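# Fold the mailer box shut with its flaps locked

## Task

Shut the open mailer box: push both side flaps inward, then fold the front flap down and tuck it inside the front wall until its tabs lock. When finished, the box must lie flat on the table close to its original spot, with no other object from the table in contact with it. It must stay closed on its own; a closure that holds only because the robot is pressing on it does not count.

## Robot and tools

Robot. Two 6-joint arms with parallel grippers: left_arm, base at (-0.011, +0.368, 0) m, and right_arm, base at (+0.006, -0.251, 0) m. Both face +x with a tiny yaw. The names are labels and do not mean image sides.

Frame. One scene frame is used for every reported pose. Its origin is on the table top midway between the bases, +x runs out over the table, +z is up, and left_arm sits on the +y side. A gripper's fingers point along its own +z axis and close along its y axis. end_effector_position is the point between the pads, about 1 cm short of the fingertips, and is less accurate at long reach.

Row layout. Every command row holds 14 numbers in [-1, 1]: seven for left_arm, then seven for right_arm. Both arms are always included. Each arm's seven are, in order: wrist pitch (joint4), wrist roll (joint6), elbow (joint3), shoulder (joint2), wrist yaw (joint5), waist (joint1), gripper opening. The six joint numbers are scaled offsets, not poses. A value of 1.0 equals 1.83 rad for wrist pitch, 2.022 for wrist roll, 1.276 for elbow, 1.32 for shoulder, 1.686 for wrist yaw and 1.264 for waist. The opening is absolute: +1 is fully open (0.094 m pad gap) and -1 is closed. A row may carry 12 extra numbers from 0 to 1. These scale the joint stiffness, left's 6 then right's 6, in the Joint positions order, and they stay in force until changed. Joint ranges in rad: waist -2.880 to 2.880, shoulder 0.000 to 3.142, elbow 0.000 to 3.019, wrist pitch -1.693 to 1.571, wrist yaw -1.571 to 1.571, wrist roll -2.094 to 2.094. The true ends can differ by up to 0.019 rad.

execute_actions(actions). This is a list of actions. Each action is a list of up to 15 rows, and each row lasts one 1/30 s step. If an action has fewer rows, its last row repeats until 15 steps are filled. Within an action, every row's offsets count from the joint angles at the start of that action, not from the row before. For the first action in a call, they count from the last reported angles. If an action would push a joint more than 0.019 rad past its range, it is rejected for both arms. A malformed action, or a first action that fails this check, rejects the whole call. A joint commanded past its true end stops there, and the result may say "joint sent to its limit". An empty list only returns the current state and images.

move(target, speed, blocking). target is one 14-number row as above. Its offsets are measured from the "Joint positions" in the latest result that showed them. speed is the top rate in rad/s of the joint with the longest way to go: 0.01 to 2, default 0.5. All joints progress in step, so the hand traces a curve. A path lasts between 0.5 and 10 s and is cut off at 10 s. It does not avoid obstacles or the other arm. The finger values are applied at the start. With blocking=false, the result comes back after 0.5 s. You must then call wait or stop before sending further moves or actions. The extra "move:" line reports the ending (done, off_target, moving, held, fault), limits=held or limits=none, and each arm's joint that is furthest from target. A faster move, or a target set deeper past a contact, hits and presses harder.

wait(seconds), 0 to 10, lets time pass with the last commands held, and ends early if a move finishes. stop() brakes a running move, needs room to do so, and leaves the fingers still moving. zoom_image(camera, region) enlarges [x0, y0, x1, y1] pixels, at most 504 by 504, from the latest image of cam_high (896x504), cam_low (896x504), cam_left_wrist (504x504) or cam_right_wrist (504x504). read_manual(section) only returns licence text. finished_scene(scene) takes the current scene number and ends that scene for good. Call it only once the box stays closed with the arms clear of it.

Results. Each result gives a state line with each gripper's position (m) and quat_wxyz. It also gives Joint positions and velocities per arm in the row joint order, ending with the pad gap in m. Joint targets are what the joints are being driven toward. Torques are raw drive outputs with offsets and noise. grip_measured is on the command scale and may be off by about 1 mm. Runs of actions also list step readings, where HELD marks an arm whose command was held back. "joint command not followed" means a clearance check altered targets on some steps.

Motion limits. On each step a joint's target may lead its measured angle only by 0.264 (waist), 0.32 (shoulder), 0.276 (elbow), 0.33 (wrist pitch), 0.186 (wrist yaw) or 0.522 (wrist roll) rad. Targets are also scaled back whenever they would carry the gripper more than 70 mm, so big changes take several actions. Sending zero offsets lets an arm droop. To hold a posture, command offsets back to the desired angles once, then send zeros, and correct again if a joint keeps falling short.

Gripping and care. To hold a flap or part, command an opening about 0.03 below grip_measured; a smaller gap grips more lightly. Pads give about 50 to 62 N, and less on very thin sheets. A held part may get brief external tugs. Holding a load heats the motors: MOTOR HOT appears at 85 °C, and at 100 °C the arm drops everything and faults. Keep the arms from striking or pressing each other, do not knock anything off the table, and avoid drops, slams and very hard pushes on the box.

Each tool is called in YAML: its name, and indented under it one key for each argument.

## Session

execute_actions:
  actions: []

Scene clock: 0.00 s.
left_arm: end_effector_position=(+0.1833, -0.0605, +0.3004) grip_measured=+1.000 end_effector_quat_wxyz=(+0.065, +0.869, +0.487, +0.063) | right_arm: end_effector_position=(+0.5773, -0.7928, +0.2035) grip_measured=+1.000 end_effector_quat_wxyz=(+0.476, +0.444, +0.664, +0.367)
Joint names: [wrist pitch, wrist roll, elbow, shoulder, wrist yaw, waist]
Joint positions: left_arm=[-1.537  0.932  1.576  1.498 -0.143 -1.164  0.094] | right_arm=[-0.115  0.835  1.701  2.08  -0.945 -0.921  0.094]
Joint velocities: left_arm=[-0.007 -0.095 -0.012 -0.005 -0.007 -0.005  0.   ] | right_arm=[ 0.017 -0.051 -0.012 -0.005  0.022  0.005  0.   ]
Joint torques (N m, as the arm reports them, + toward a larger angle): no reading
Joint targets: left_arm=[-1.535 0.932 1.604 1.492 -0.143 -1.164] | right_arm=[-0.110 0.835 1.726 2.081 -0.945 -0.921]
Joint stiffness scale: left_arm=[1. 1. 1. 1. 1. 1.] | right_arm=[1. 1. 1. 1. 1. 1.]

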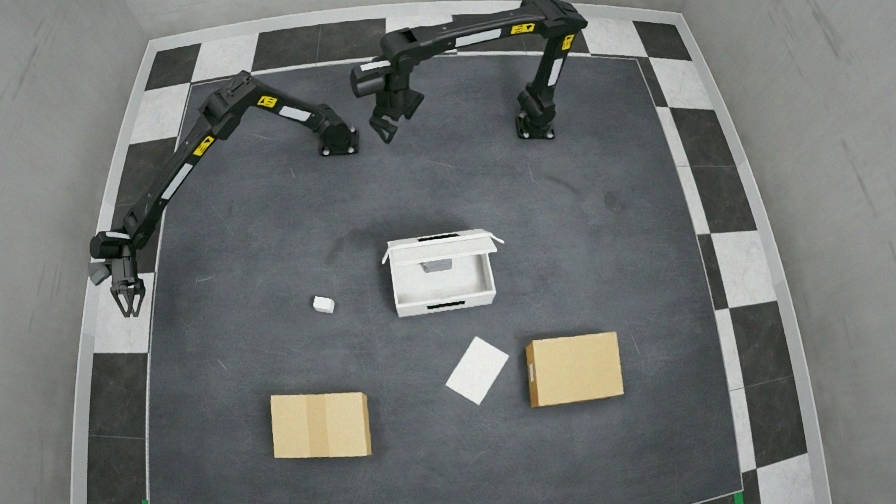

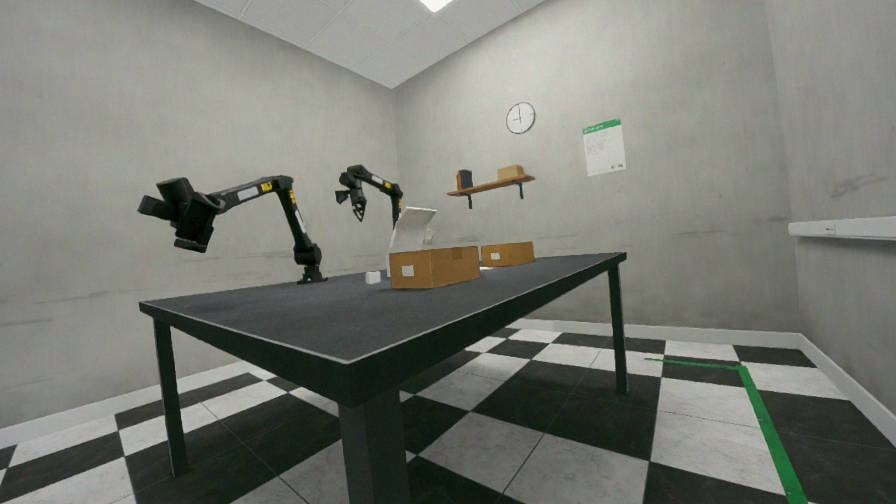

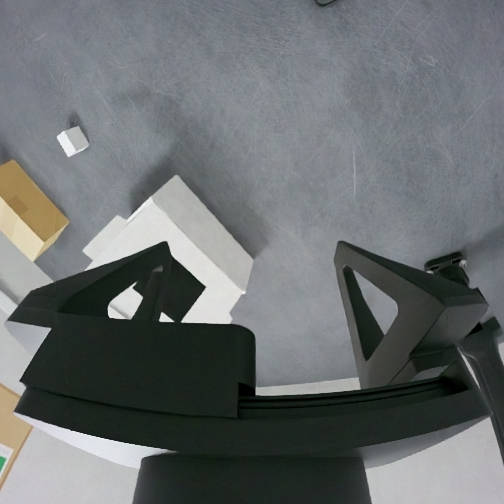

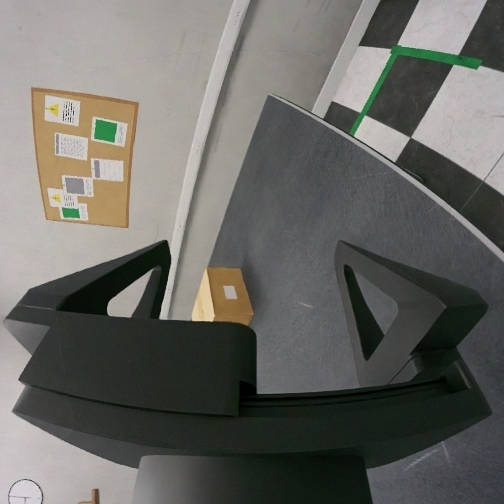

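zoom_image:
  camera: "cam_high"
  region: [360, 210, 530, 330]

zoom_image:
  camera: "cam_low"
  region: [360, 190, 500, 300]

Region (360, 210, 530, 330) of cam_high's 896x504 image, scaled by 2.965, with more detail than that image has; it fills the top 356 rows of this view, and the rest is white.

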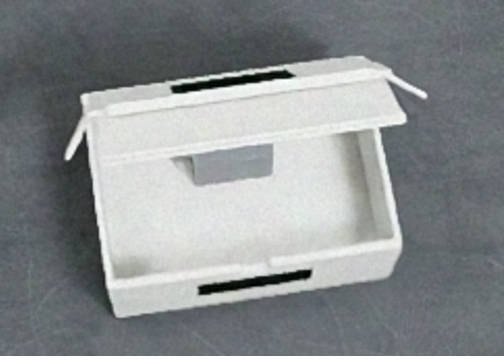

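Region (360, 190, 500, 300) of cam_low's 896x504 image, scaled by 3.600, with more detail than that image has; it fills the top 396 rows of this view, and the rest is white.

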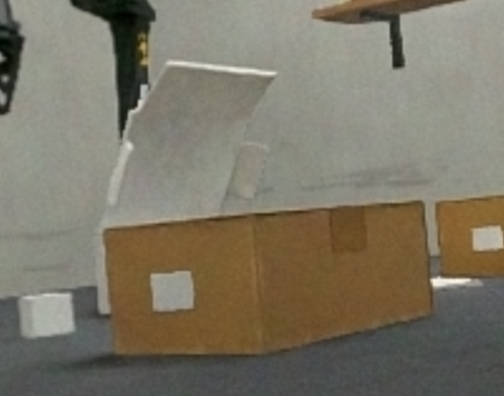

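move:
  target: [0.5,-0.461,0,-0.1,0,1,1, 0.402,-0.413,-0.527,-0.327,-0.329,0.491,1]
  speed: 0.8

Scene clock: 62.90 s.
left_arm: end_effector_position=(+0.6005, +0.4351, +0.4756) grip_measured=+1.000 end_effector_quat_wxyz=(+0.523, -0.061, +0.846, +0.083) | right_arm: end_effector_position=(+0.5508, -0.2495, +0.2751) grip_measured=+1.000 end_effector_quat_wxyz=(+0.579, -0.383, +0.595, +0.404)
Joint names: [wrist pitch, wrist roll, elbow, shoulder, wrist yaw, waist]
Joint positions: left_arm=[-0.639  0.015  1.569  1.388 -0.143  0.102  0.094] | right_arm=[ 0.603  0.012  1.026  1.655 -1.498 -0.301  0.094]
Joint velocities: left_arm=[ 0.002 -0.007 -0.007 -0.015 -0.022  0.015  0.   ] | right_arm=[-0.017 -0.095  0.007 -0.024 -0.022 -0.005  0.   ]
Joint torques (N m, as the arm reports them, + toward a larger angle): left_arm=[  2.69  -0.14  10.36 -13.37  -0.09  -0.14] | right_arm=[  2.68  -0.14   8.38 -13.14  -0.2   -0.49]
Joint targets: left_arm=[-0.622 -0.000 1.576 1.365 -0.143 0.100] | right_arm=[0.621 -0.000 1.029 1.649 -1.500 -0.300]
Joint stiffness scale: left_arm=[1. 1. 1. 1. 1. 1.] | right_arm=[1. 1. 1. 1. 1. 1.]
move: off_target (left_arm); limits=none; left_arm: farthest joint: the shoulder, 0.022 radians from its target (0.132 radians at the start); right_arm: farthest joint: the wrist pitch, 0.018 radians from its target (0.735 radians at the start)
camera_calibration (this result's frames):
cam_left_wrist: T_world_to_cam=[[0.185587, -0.979349, -0.0802087, 0.353372], [-0.878859, -0.128925, -0.459331, 0.806454], [0.439504, 0.155738, -0.884637, 0.213389], [0, 0, 0, 1]] pos_world=[0.549393, 0.416813, 0.587544]
cam_right_wrist: T_world_to_cam=[[0.915163, -0.401574, -0.0348728, -0.59853], [-0.257996, -0.517084, -0.816127, 0.243045], [0.309703, 0.755886, -0.57682, 0.29955], [0, 0, 0, 1]] pos_world=[0.517685, -0.341105, 0.35027]

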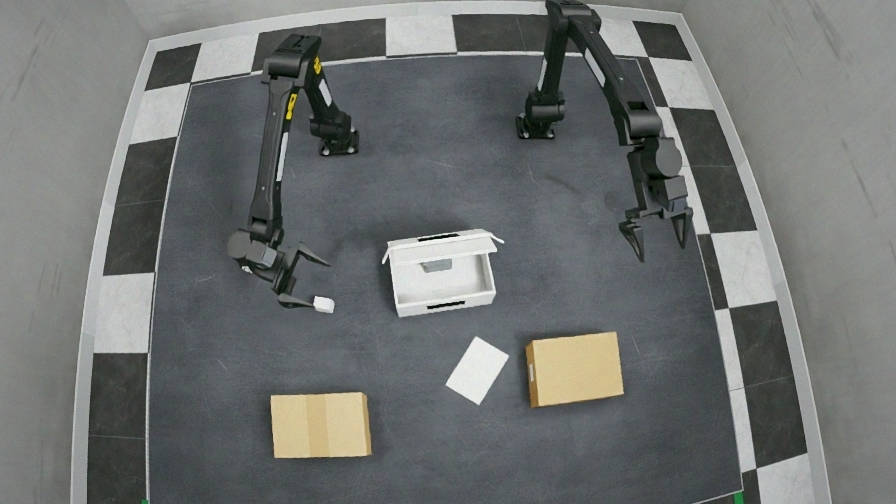

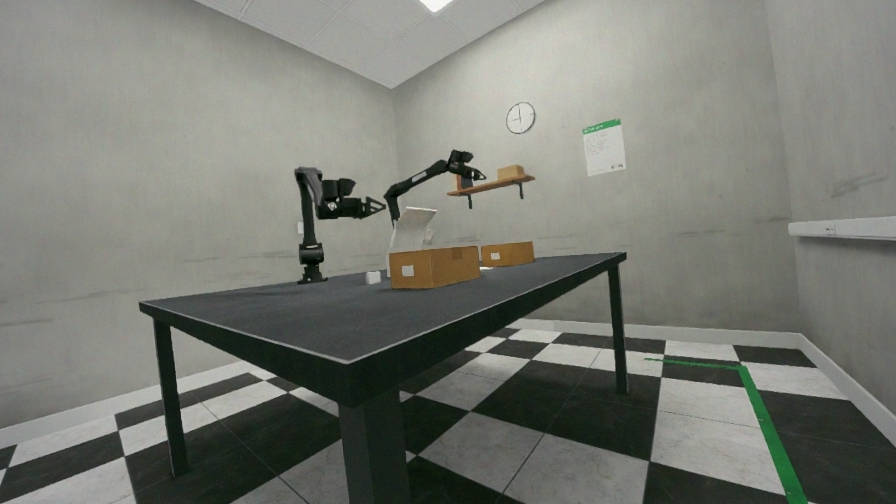

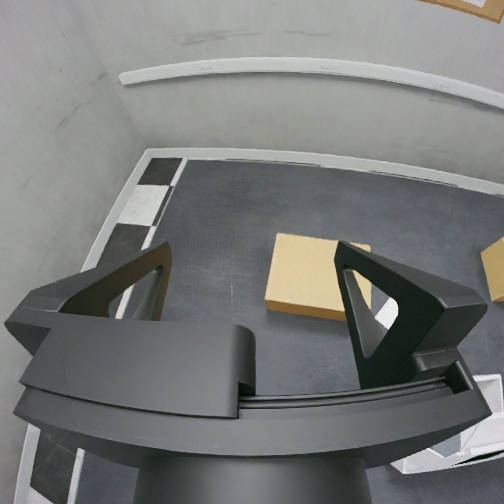

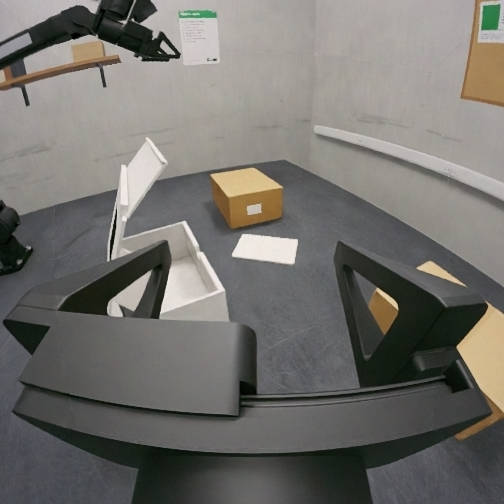

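move:
  target: [0.69,0,-0.424,0.198,0.985,0,1, 0,0,0,0,0,0,1]
  speed: 1

zoom_image:
  camera: "cam_left_wrist"
  region: [130, 100, 400, 330]

Scene clock: 77.37 s.
left_arm: end_effector_position=(+0.5096, +0.2322, +0.2816) grip_measured=+1.000 end_effector_quat_wxyz=(+0.532, +0.469, +0.530, -0.466) | right_arm: end_effector_position=(+0.5508, -0.2495, +0.2751) grip_measured=+1.000 end_effector_quat_wxyz=(+0.579, -0.383, +0.595, +0.404)
Joint names: [wrist pitch, wrist roll, elbow, shoulder, wrist yaw, waist]
Joint positions: left_arm=[0.608 0.015 1.019 1.637 1.514 0.102 0.094] | right_arm=[ 0.603  0.011  1.026  1.655 -1.498 -0.301  0.094]
Joint velocities: left_arm=[ 0.012  0.007  0.002  0.005 -0.007  0.005  0.   ] | right_arm=[-0.012 -0.007  0.017  0.005 -0.007 -0.005  0.   ]
Joint torques (N m, as the arm reports them, + toward a larger angle): left_arm=[  2.02   0.03   8.65 -11.89   0.17  -0.13] | right_arm=[  1.74   0.     8.25 -12.87  -0.14  -1.14]
Joint targets: left_arm=[0.624 0.015 1.028 1.650 1.518 0.102] | right_arm=[0.603 0.012 1.026 1.655 -1.498 -0.301]
Joint stiffness scale: left_arm=[1. 1. 1. 1. 1. 1.] | right_arm=[1. 1. 1. 1. 1. 1.]
move: done; limits=none; left_arm: farthest joint: the wrist pitch, 0.016 radians from its target (1.263 radians at the start); right_arm: farthest joint: the wrist roll, 0.001 radians from its target (0.001 radians at the start)
camera_calibration (this result's frames):
cam_left_wrist: T_world_to_cam=[[-0.992149, -0.124681, -0.00971043, 0.537893], [-0.066438, 0.591275, -0.803729, 0.127052], [0.105951, -0.796774, -0.594917, 0.422828], [0, 0, 0, 1]] pos_world=[0.497312, 0.328841, 0.358886]
cam_right_wrist: T_world_to_cam=[[0.915175, -0.401578, -0.0344917, -0.598643], [-0.257707, -0.517202, -0.816143, 0.242861], [0.309906, 0.755802, -0.57682, 0.299418], [0, 0, 0, 1]] pos_world=[0.517659, -0.341094, 0.350271]

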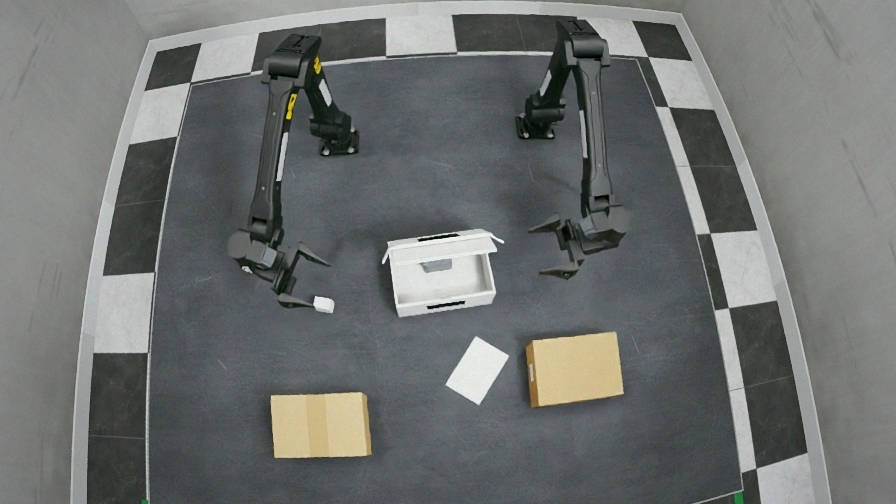

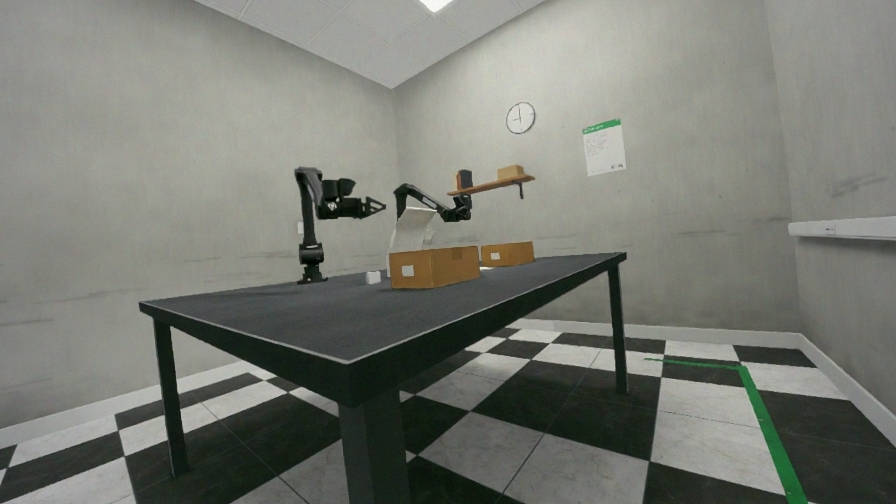

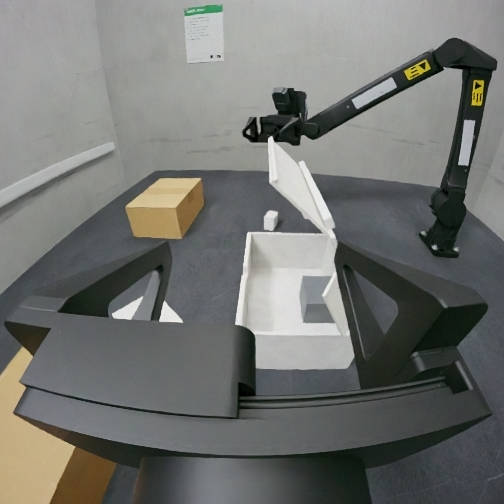

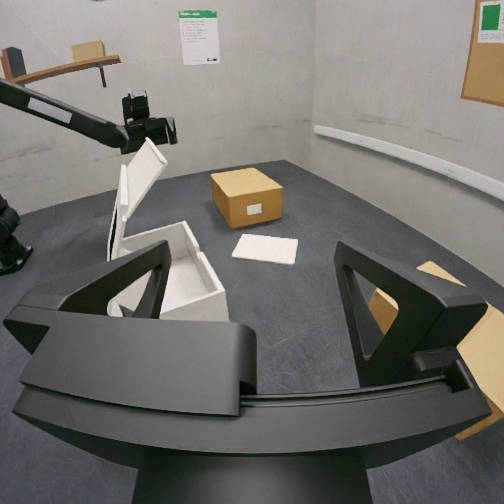

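Region (130, 100, 400, 330) of cam_left_wrist's 504x504 image, scaled by 1.867, with more detail than that image has; it fills the top 429 rows of this view, and the rest is white.

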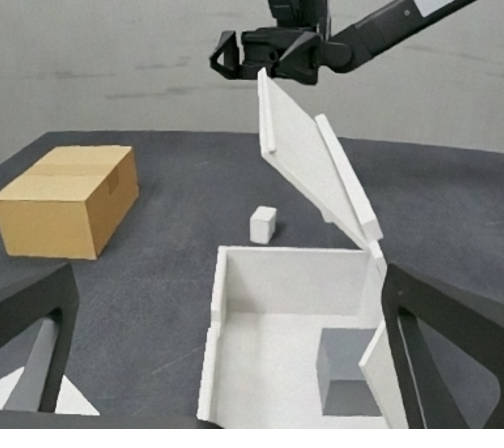

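move:
  target: [0.27,0,-0.29,0.07,-0.008,-0.136,-1, 0.295,0,-0.378,0.008,0,0.088,-1]
  speed: 0.5

zoom_image:
  camera: "cam_high"
  region: [320, 190, 570, 340]

Scene clock: 143.47 s.
left_arm: end_effector_position=(+0.3814, +0.1560, +0.1615) grip_measured=-0.991 end_effector_quat_wxyz=(+0.500, +0.515, +0.484, -0.501) | right_arm: end_effector_position=(+0.4101, -0.1654, +0.1591) grip_measured=-0.996 end_effector_quat_wxyz=(+0.566, -0.421, +0.568, +0.424)
Joint names: [wrist pitch, wrist roll, elbow, shoulder, wrist yaw, waist]
Joint positions: left_arm=[ 1.087  0.015  0.643  1.714  1.504 -0.067  0.   ] | right_arm=[ 1.124  0.011  0.539  1.656 -1.498 -0.202  0.   ]
Joint velocities: left_arm=[-0.002  0.022 -0.012  0.024 -0.007  0.005 -0.   ] | right_arm=[ 0.007 -0.037 -0.007 -0.005 -0.007 -0.005  0.001]
Joint torques (N m, as the arm reports them, + toward a larger angle): left_arm=[ 1.96  0.02  5.64 -9.59 -0.23 -0.4 ] | right_arm=[ 2.74  0.01  5.49 -8.3  -0.05  0.51]
Joint targets: left_arm=[1.102 0.015 0.649 1.729 1.500 -0.069] | right_arm=[1.142 0.011 0.544 1.665 -1.498 -0.189]
Joint stiffness scale: left_arm=[1. 1. 1. 1. 1. 1.] | right_arm=[1. 1. 1. 1. 1. 1.]
move: done; limits=none; left_arm: farthest joint: the shoulder, 0.016 radians from its target (0.093 radians at the start); right_arm: farthest joint: the wrist pitch, 0.019 radians from its target (0.540 radians at the start)
camera_calibration (this result's frames):
cam_left_wrist: T_world_to_cam=[[-0.998748, 0.0355236, -0.0352151, 0.38164], [0.0494227, 0.592319, -0.804186, 0.0227766], [-0.00770905, -0.80492, -0.593333, 0.348689], [0, 0, 0, 1]] pos_world=[0.382724, 0.253618, 0.238645]
cam_right_wrist: T_world_to_cam=[[0.950905, -0.309473, -0.00222701, -0.444655], [-0.179552, -0.545812, -0.818444, 0.119073], [0.252071, 0.778663, -0.574582, 0.239707], [0, 0, 0, 1]] pos_world=[0.383781, -0.259268, 0.234195]

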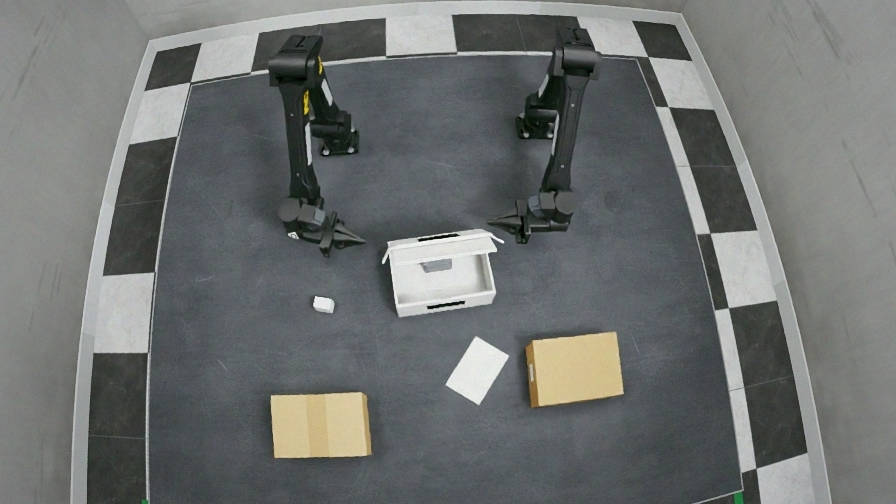

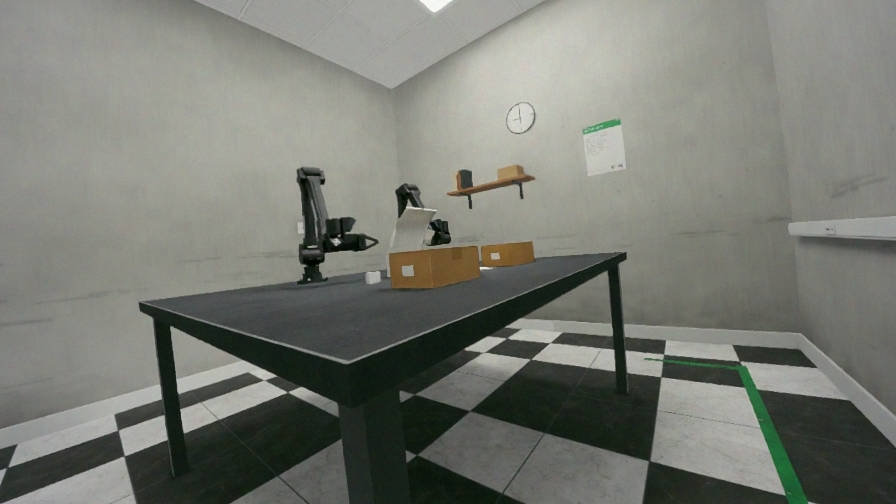

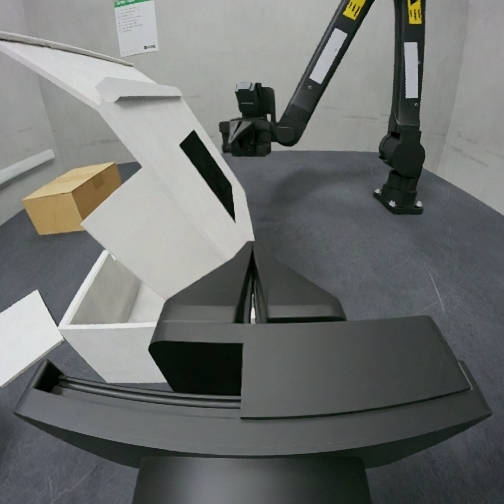

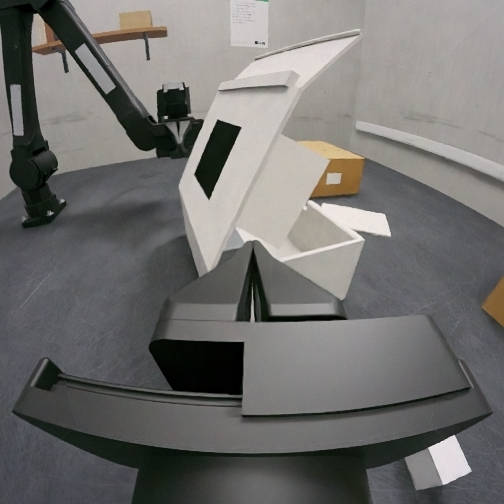

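Region (320, 190, 570, 340) of cam_high's 896x504 image, scaled by 2.016, with more detail than that image has; it fills the top 302 rows of this view, and the rest is white.

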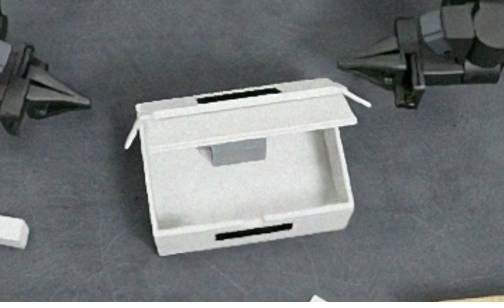

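move:
  target: [-0.033,0,0.137,0.085,0,0.008,-1, -0.03,0,0.146,0.09,0,0.136,-1]
  speed: 0.12

zoom_image:
  camera: "cam_high"
  region: [320, 190, 570, 340]

Scene clock: 164.47 s.
left_arm: end_effector_position=(+0.4313, +0.1523, +0.1582) grip_measured=-0.991 end_effector_quat_wxyz=(+0.499, +0.514, +0.485, -0.501) | right_arm: end_effector_position=(+0.4482, -0.1056, +0.1561) grip_measured=-0.996 end_effector_quat_wxyz=(+0.533, -0.467, +0.531, +0.466)
Joint names: [wrist pitch, wrist roll, elbow, shoulder, wrist yaw, waist]
Joint positions: left_arm=[ 1.033  0.015  0.785  1.805  1.504 -0.065  0.   ] | right_arm=[ 1.08   0.011  0.698  1.763 -1.498 -0.042  0.   ]
Joint velocities: left_arm=[ 0.007 -0.066 -0.017 -0.024 -0.037  0.015 -0.001] | right_arm=[ 0.017  0.022 -0.002 -0.005  0.037 -0.024 -0.   ]
Joint torques (N m, as the arm reports them, + toward a larger angle): left_arm=[  0.99   0.01   8.31 -10.66  -0.04   0.46] | right_arm=[  1.48  -0.01   7.61 -10.39  -0.09   0.45]
Joint targets: left_arm=[1.026 0.015 0.817 1.826 1.504 -0.057] | right_arm=[1.069 0.011 0.725 1.775 -1.498 -0.030]
Joint stiffness scale: left_arm=[1. 1. 1. 1. 1. 1.] | right_arm=[1. 1. 1. 1. 1. 1.]
move: off_target (left_arm, right_arm); limits=none; left_arm: farthest joint: the elbow, 0.033 radians from its target (0.175 radians at the start); right_arm: farthest joint: the elbow, 0.027 radians from its target (0.187 radians at the start)
camera_calibration (this result's frames):
cam_left_wrist: T_world_to_cam=[[-0.998966, 0.0328688, -0.0314103, 0.431345], [0.0447875, 0.592746, -0.804143, 0.0217971], [-0.00781293, -0.804719, -0.593605, 0.344151], [0, 0, 0, 1]] pos_world=[0.432611, 0.249847, 0.235366]
cam_right_wrist: T_world_to_cam=[[0.987964, -0.15456, 0.0061256, -0.463878], [-0.0837498, -0.567794, -0.8189, 0.110867], [0.130047, 0.808531, -0.573904, 0.239608], [0, 0, 0, 1]] pos_world=[0.43642, -0.202478, 0.231143]

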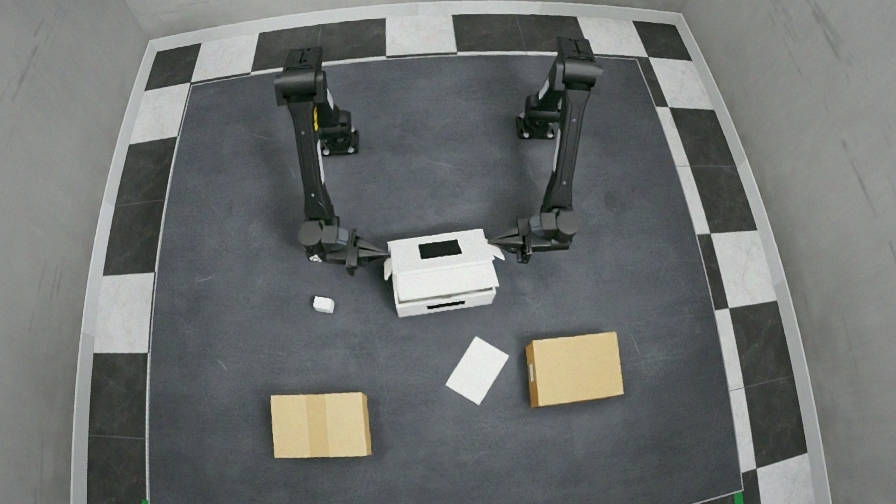

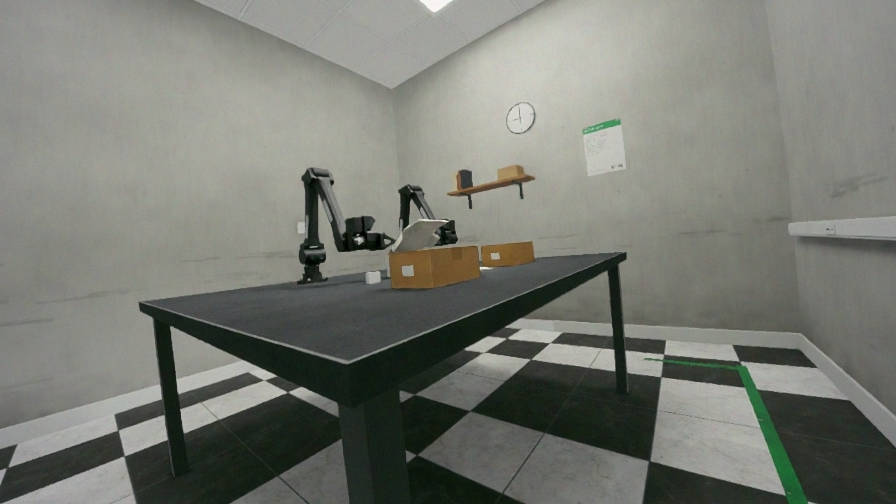

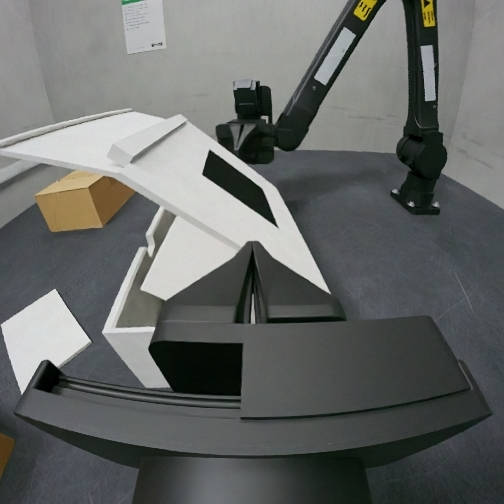

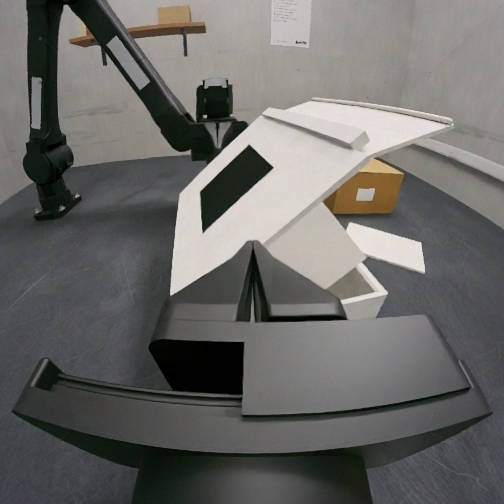

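Region (320, 190, 570, 340) of cam_high's 896x504 image, scaled by 2.016, with more detail than that image has; it fills the top 302 rows of this view, and the rest is white.

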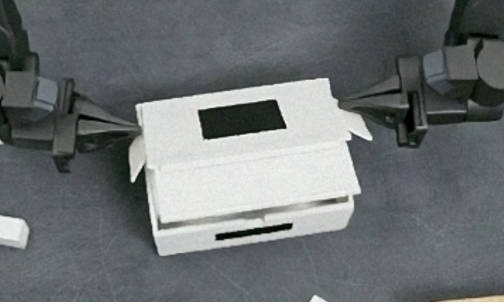

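move:
  target: [0,0,0.02,0,0,0.1,-1, 0,0,0.02,0,0,-0.1,-1]
  speed: 0.15

zoom_image:
  camera: "cam_high"
  region: [320, 190, 570, 340]

Scene clock: 172.17 s.
left_arm: end_effector_position=(+0.4547, +0.2090, +0.1582) grip_measured=-0.991 end_effector_quat_wxyz=(+0.529, +0.483, +0.516, -0.469) | right_arm: end_effector_position=(+0.4620, -0.1575, +0.1561) grip_measured=-0.996 end_effector_quat_wxyz=(+0.559, -0.435, +0.557, +0.434)
Joint names: [wrist pitch, wrist roll, elbow, shoulder, wrist yaw, waist]
Joint positions: left_arm=[1.033 0.015 0.785 1.805 1.504 0.06  0.   ] | right_arm=[ 1.08   0.011  0.698  1.763 -1.498 -0.158  0.   ]
Joint velocities: left_arm=[-0.012  0.051 -0.002 -0.005  0.037  0.005 -0.   ] | right_arm=[-0.002  0.007  0.007 -0.015 -0.051 -0.015 -0.001]
Joint torques (N m, as the arm reports them, + toward a larger angle): left_arm=[  1.25   0.02   7.67 -12.5   -0.04  -0.03] | right_arm=[  1.8    0.01   7.44 -11.06  -0.07  -0.99]
Joint targets: left_arm=[1.033 0.015 0.810 1.805 1.504 0.062] | right_arm=[1.080 0.011 0.724 1.763 -1.498 -0.169]
Joint stiffness scale: left_arm=[1. 1. 1. 1. 1. 1.] | right_arm=[1. 1. 1. 1. 1. 1.]
move: off_target (left_arm, right_arm); limits=none; left_arm: farthest joint: the elbow, 0.026 radians from its target (0.026 radians at the start); right_arm: farthest joint: the elbow, 0.025 radians from its target (0.025 radians at the start)
camera_calibration (this result's frames):
cam_left_wrist: T_world_to_cam=[[-0.995293, -0.0916772, -0.0314103, 0.477229], [-0.0293094, 0.593712, -0.804143, 0.0206221], [0.0923703, -0.799438, -0.593605, 0.343315], [0, 0, 0, 1]] pos_world=[0.443875, 0.305966, 0.235366]
cam_right_wrist: T_world_to_cam=[[0.963547, -0.26747, 0.0061256, -0.492101], [-0.148675, -0.554346, -0.8189, 0.114656], [0.222427, 0.788137, -0.573904, 0.2339], [0, 0, 0, 1]] pos_world=[0.439183, -0.252409, 0.231143]

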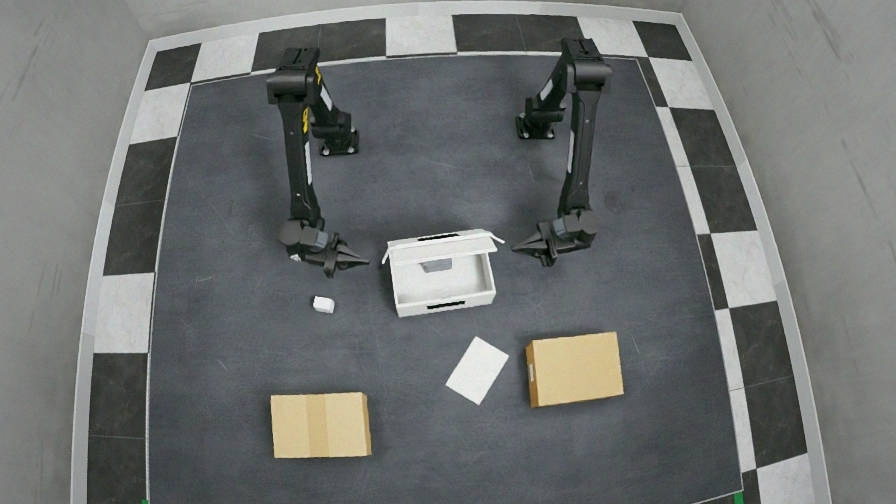

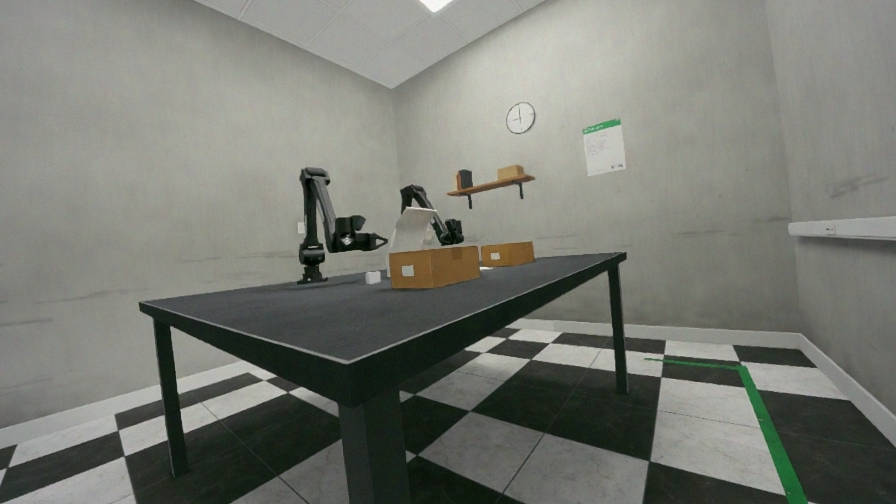

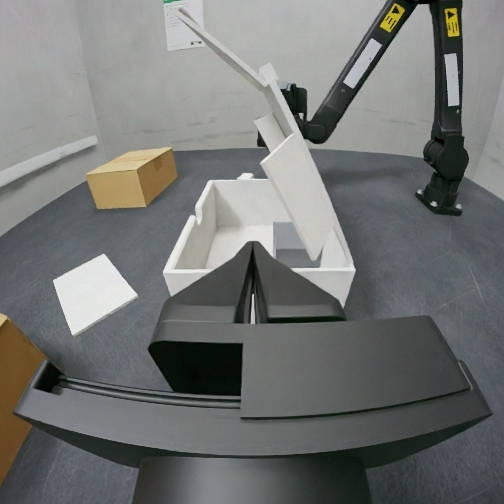

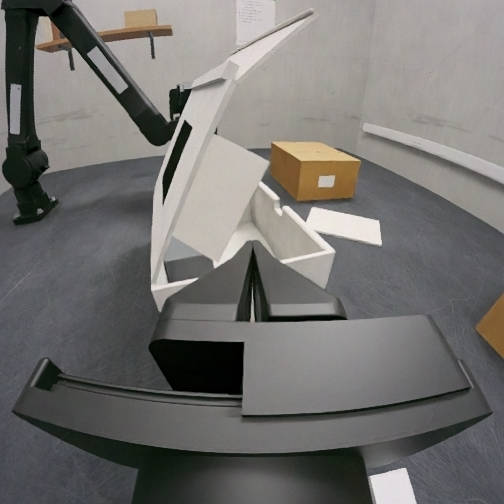

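Region (320, 190, 570, 340) of cam_high's 896x504 image, scaled by 2.016, with more detail than that image has; it fills the top 302 rows of this view, and the rest is white.

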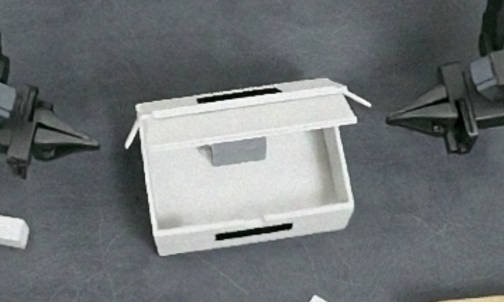

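move:
  target: [0.035,0,-0.105,-0.075,0,-0.04,-1, -0.071,-0.562,0.068,-0.057,0,-0.03,0.49]
  speed: 0.6

Scene clock: 285.90 s.
left_arm: end_effector_position=(+0.4007, +0.1896, +0.1545) grip_measured=-0.991 end_effector_quat_wxyz=(+0.515, +0.490, +0.510, -0.484) | right_arm: end_effector_position=(+0.4620, -0.1575, +0.1554) grip_measured=+0.488 end_effector_quat_wxyz=(+0.585, -0.470, +0.528, +0.397)
Joint names: [wrist pitch, wrist roll, elbow, shoulder, wrist yaw, waist]
Joint positions: left_arm=[1.082 0.015 0.65  1.735 1.504 0.017 0.   ] | right_arm=[ 1.069 -0.127  0.698  1.763 -1.498 -0.158  0.07 ]
Joint velocities: left_arm=[ 0.002  0.095  0.002  0.015 -0.022  0.005  0.   ] | right_arm=[-0.007 -0.051 -0.002  0.005 -0.007  0.005 -0.   ]
Joint torques (N m, as the arm reports them, + toward a larger angle): left_arm=[  1.98   0.02   5.13 -12.92  -0.03  -0.74] | right_arm=[  1.86   0.09   5.45 -10.89  -0.07  -0.09]
Joint targets: left_arm=[1.097 0.015 0.651 1.706 1.504 0.009] | right_arm=[1.070 -0.122 0.698 1.763 -1.498 -0.158]
Joint stiffness scale: left_arm=[1. 1. 1. 1. 1. 1.] | right_arm=[1. 1. 1. 1. 1. 1.]
move: held (right_arm), off_target (left_arm); limits=held; held on 55 of 68 steps (right_arm), including the last (right_arm); left_arm: farthest joint: the shoulder, 0.029 radians from its target (0.099 radians at the start); right_arm: farthest joint: the wrist roll, 0.998 radians from its target (1.137 radians at the start)
joint command not followed: on one or more control steps a check withheld the commanded joint targets of the right arm, and it was not sent them on those steps. On the call's last step the targets were still withheld.
cause: the commanded joint targets would bring two parts of the arm too close to each other (its wrist (the part past the wrist pitch) and its wrist camera, with the wrist yaw and the wrist roll between them); next, command targets that bring no two parts of the arm closer together.
camera_calibration (this result's frames):
cam_left_wrist: T_world_to_cam=[[-0.998713, -0.0483147, -0.0154257, 0.412294], [-0.0163506, 0.594628, -0.803835, 0.0221666], [0.0480096, -0.802548, -0.594652, 0.349165], [0, 0, 0, 1]] pos_world=[0.395363, 0.286961, 0.23181]
cam_right_wrist: T_world_to_cam=[[0.954816, -0.26532, 0.133906, -0.507574], [-0.0473038, -0.580495, -0.812889, 0.0621387], [0.293407, 0.769825, -0.566817, 0.19668], [0, 0, 0, 1]] pos_world=[0.429872, -0.250007, 0.22996]

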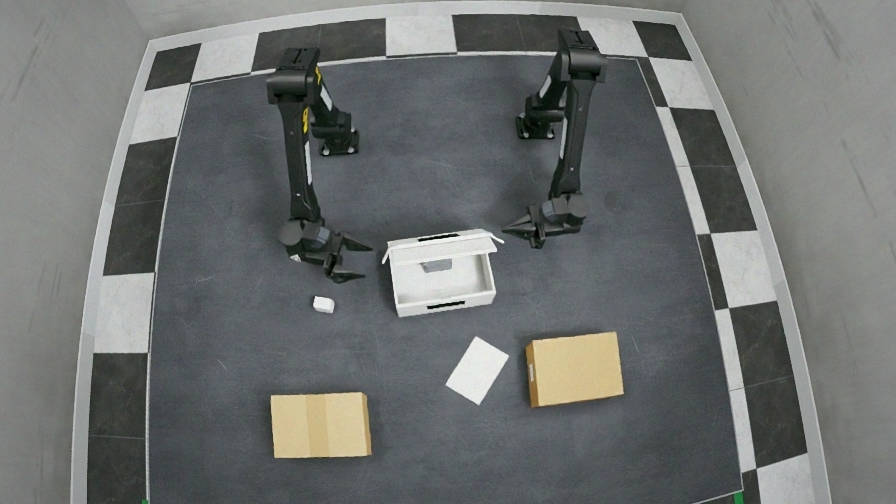

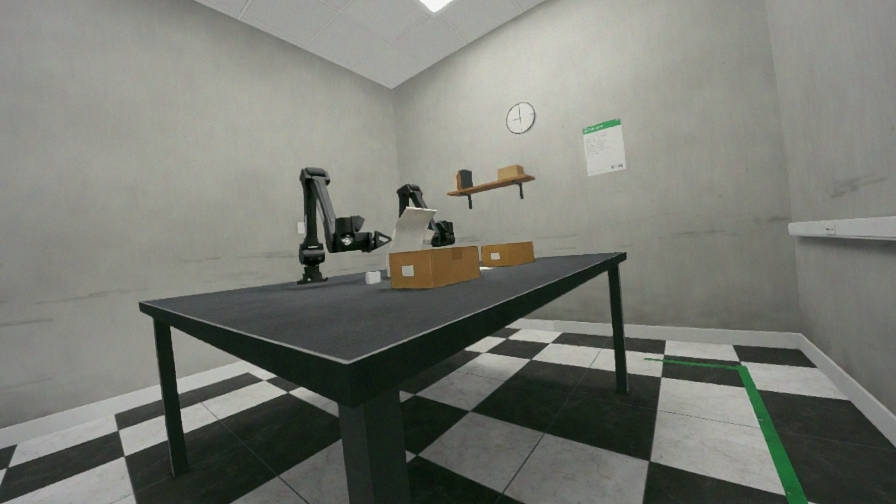

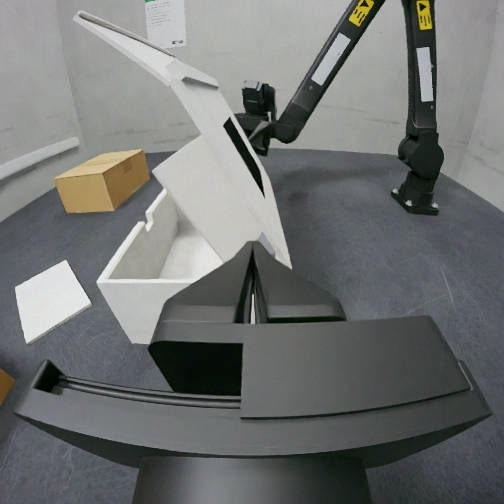

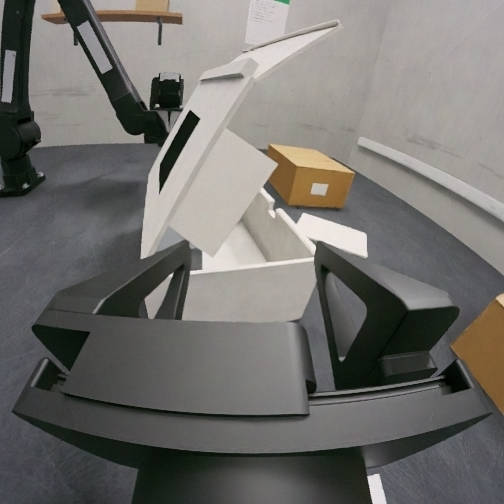

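move:
  target: [0.008,0,0,-0.022,0,0,-1, -0.065,1,0.068,-0.057,0,-0.04,0.49]
  speed: 0.9

Scene clock: 296.40 s.
left_arm: end_effector_position=(+0.4007, +0.1896, +0.1545) grip_measured=-0.991 end_effector_quat_wxyz=(+0.515, +0.490, +0.510, -0.484) | right_arm: end_effector_position=(+0.4798, -0.1769, +0.1889) grip_measured=+0.489 end_effector_quat_wxyz=(-0.005, +0.201, +0.677, +0.708)
Joint names: [wrist pitch, wrist roll, elbow, shoulder, wrist yaw, waist]
Joint positions: left_arm=[1.082 0.015 0.65  1.735 1.504 0.017 0.   ] | right_arm=[ 0.962  1.883  0.753  1.699 -1.498 -0.193  0.07 ]
Joint velocities: left_arm=[-0.012  0.037  0.007 -0.005 -0.037 -0.015  0.   ] | right_arm=[-0.012  0.007 -0.002  0.005  0.022 -0.005  0.   ]
Joint torques (N m, as the arm reports them, + toward a larger angle): left_arm=[  1.93   0.01   5.04 -13.19  -0.03  -0.15] | right_arm=[  1.45   0.05   8.87 -11.81  -0.07  -1.75]
Joint targets: left_arm=[1.096 0.015 0.650 1.706 1.504 0.017] | right_arm=[0.951 1.895 0.785 1.688 -1.498 -0.209]
Joint stiffness scale: left_arm=[1. 1. 1. 1. 1. 1.] | right_arm=[1. 1. 1. 1. 1. 1.]
move: off_target (left_arm, right_arm); limits=none; left_arm: farthest joint: the shoulder, 0.029 radians from its target (0.029 radians at the start); right_arm: farthest joint: the elbow, 0.032 radians from its target (0.087 radians at the start)
camera_calibration (this result's frames):
cam_left_wrist: T_world_to_cam=[[-0.998713, -0.0483147, -0.0154257, 0.412294], [-0.0163506, 0.594628, -0.803835, 0.0221666], [0.0480096, -0.802548, -0.594652, 0.349165], [0, 0, 0, 1]] pos_world=[0.395363, 0.286961, 0.23181]
cam_right_wrist: T_world_to_cam=[[-0.284158, 0.0582744, -0.957005, 0.323581], [-0.908454, -0.33549, 0.249313, 0.334902], [-0.306537, 0.94024, 0.148272, 0.408296], [0, 0, 0, 1]] pos_world=[0.521349, -0.290396, 0.165635]

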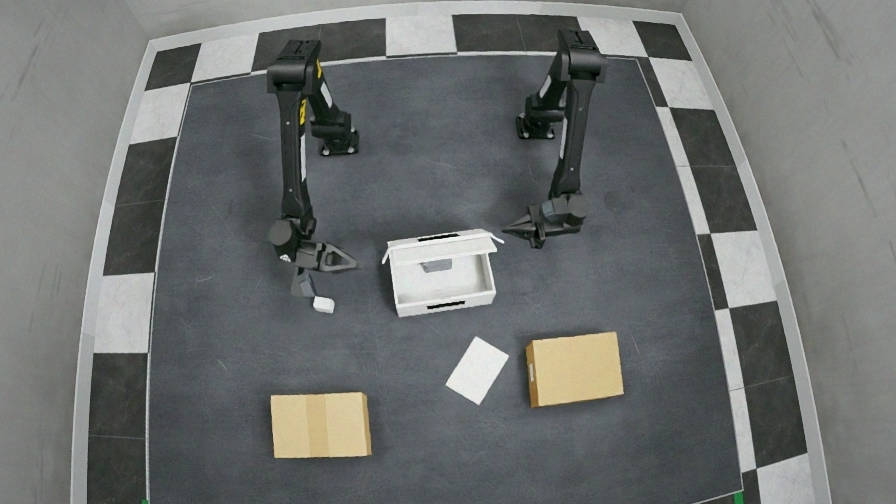

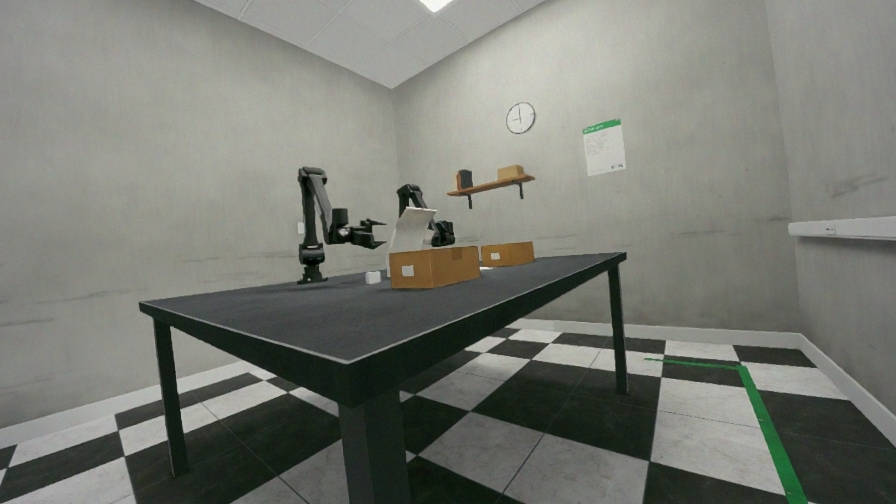

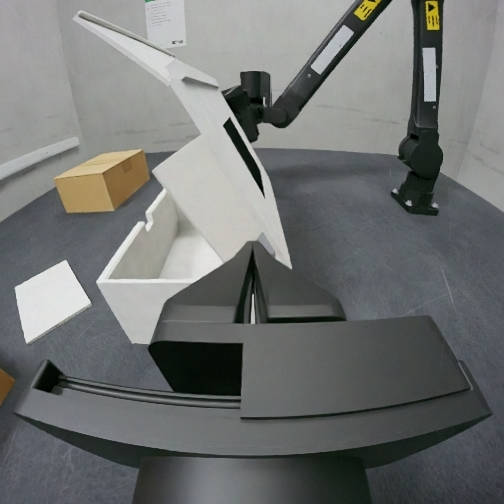

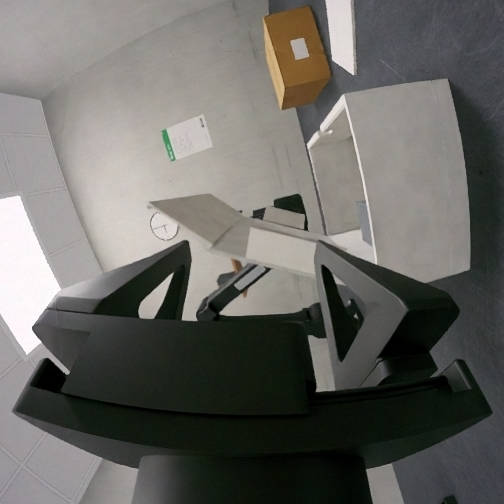

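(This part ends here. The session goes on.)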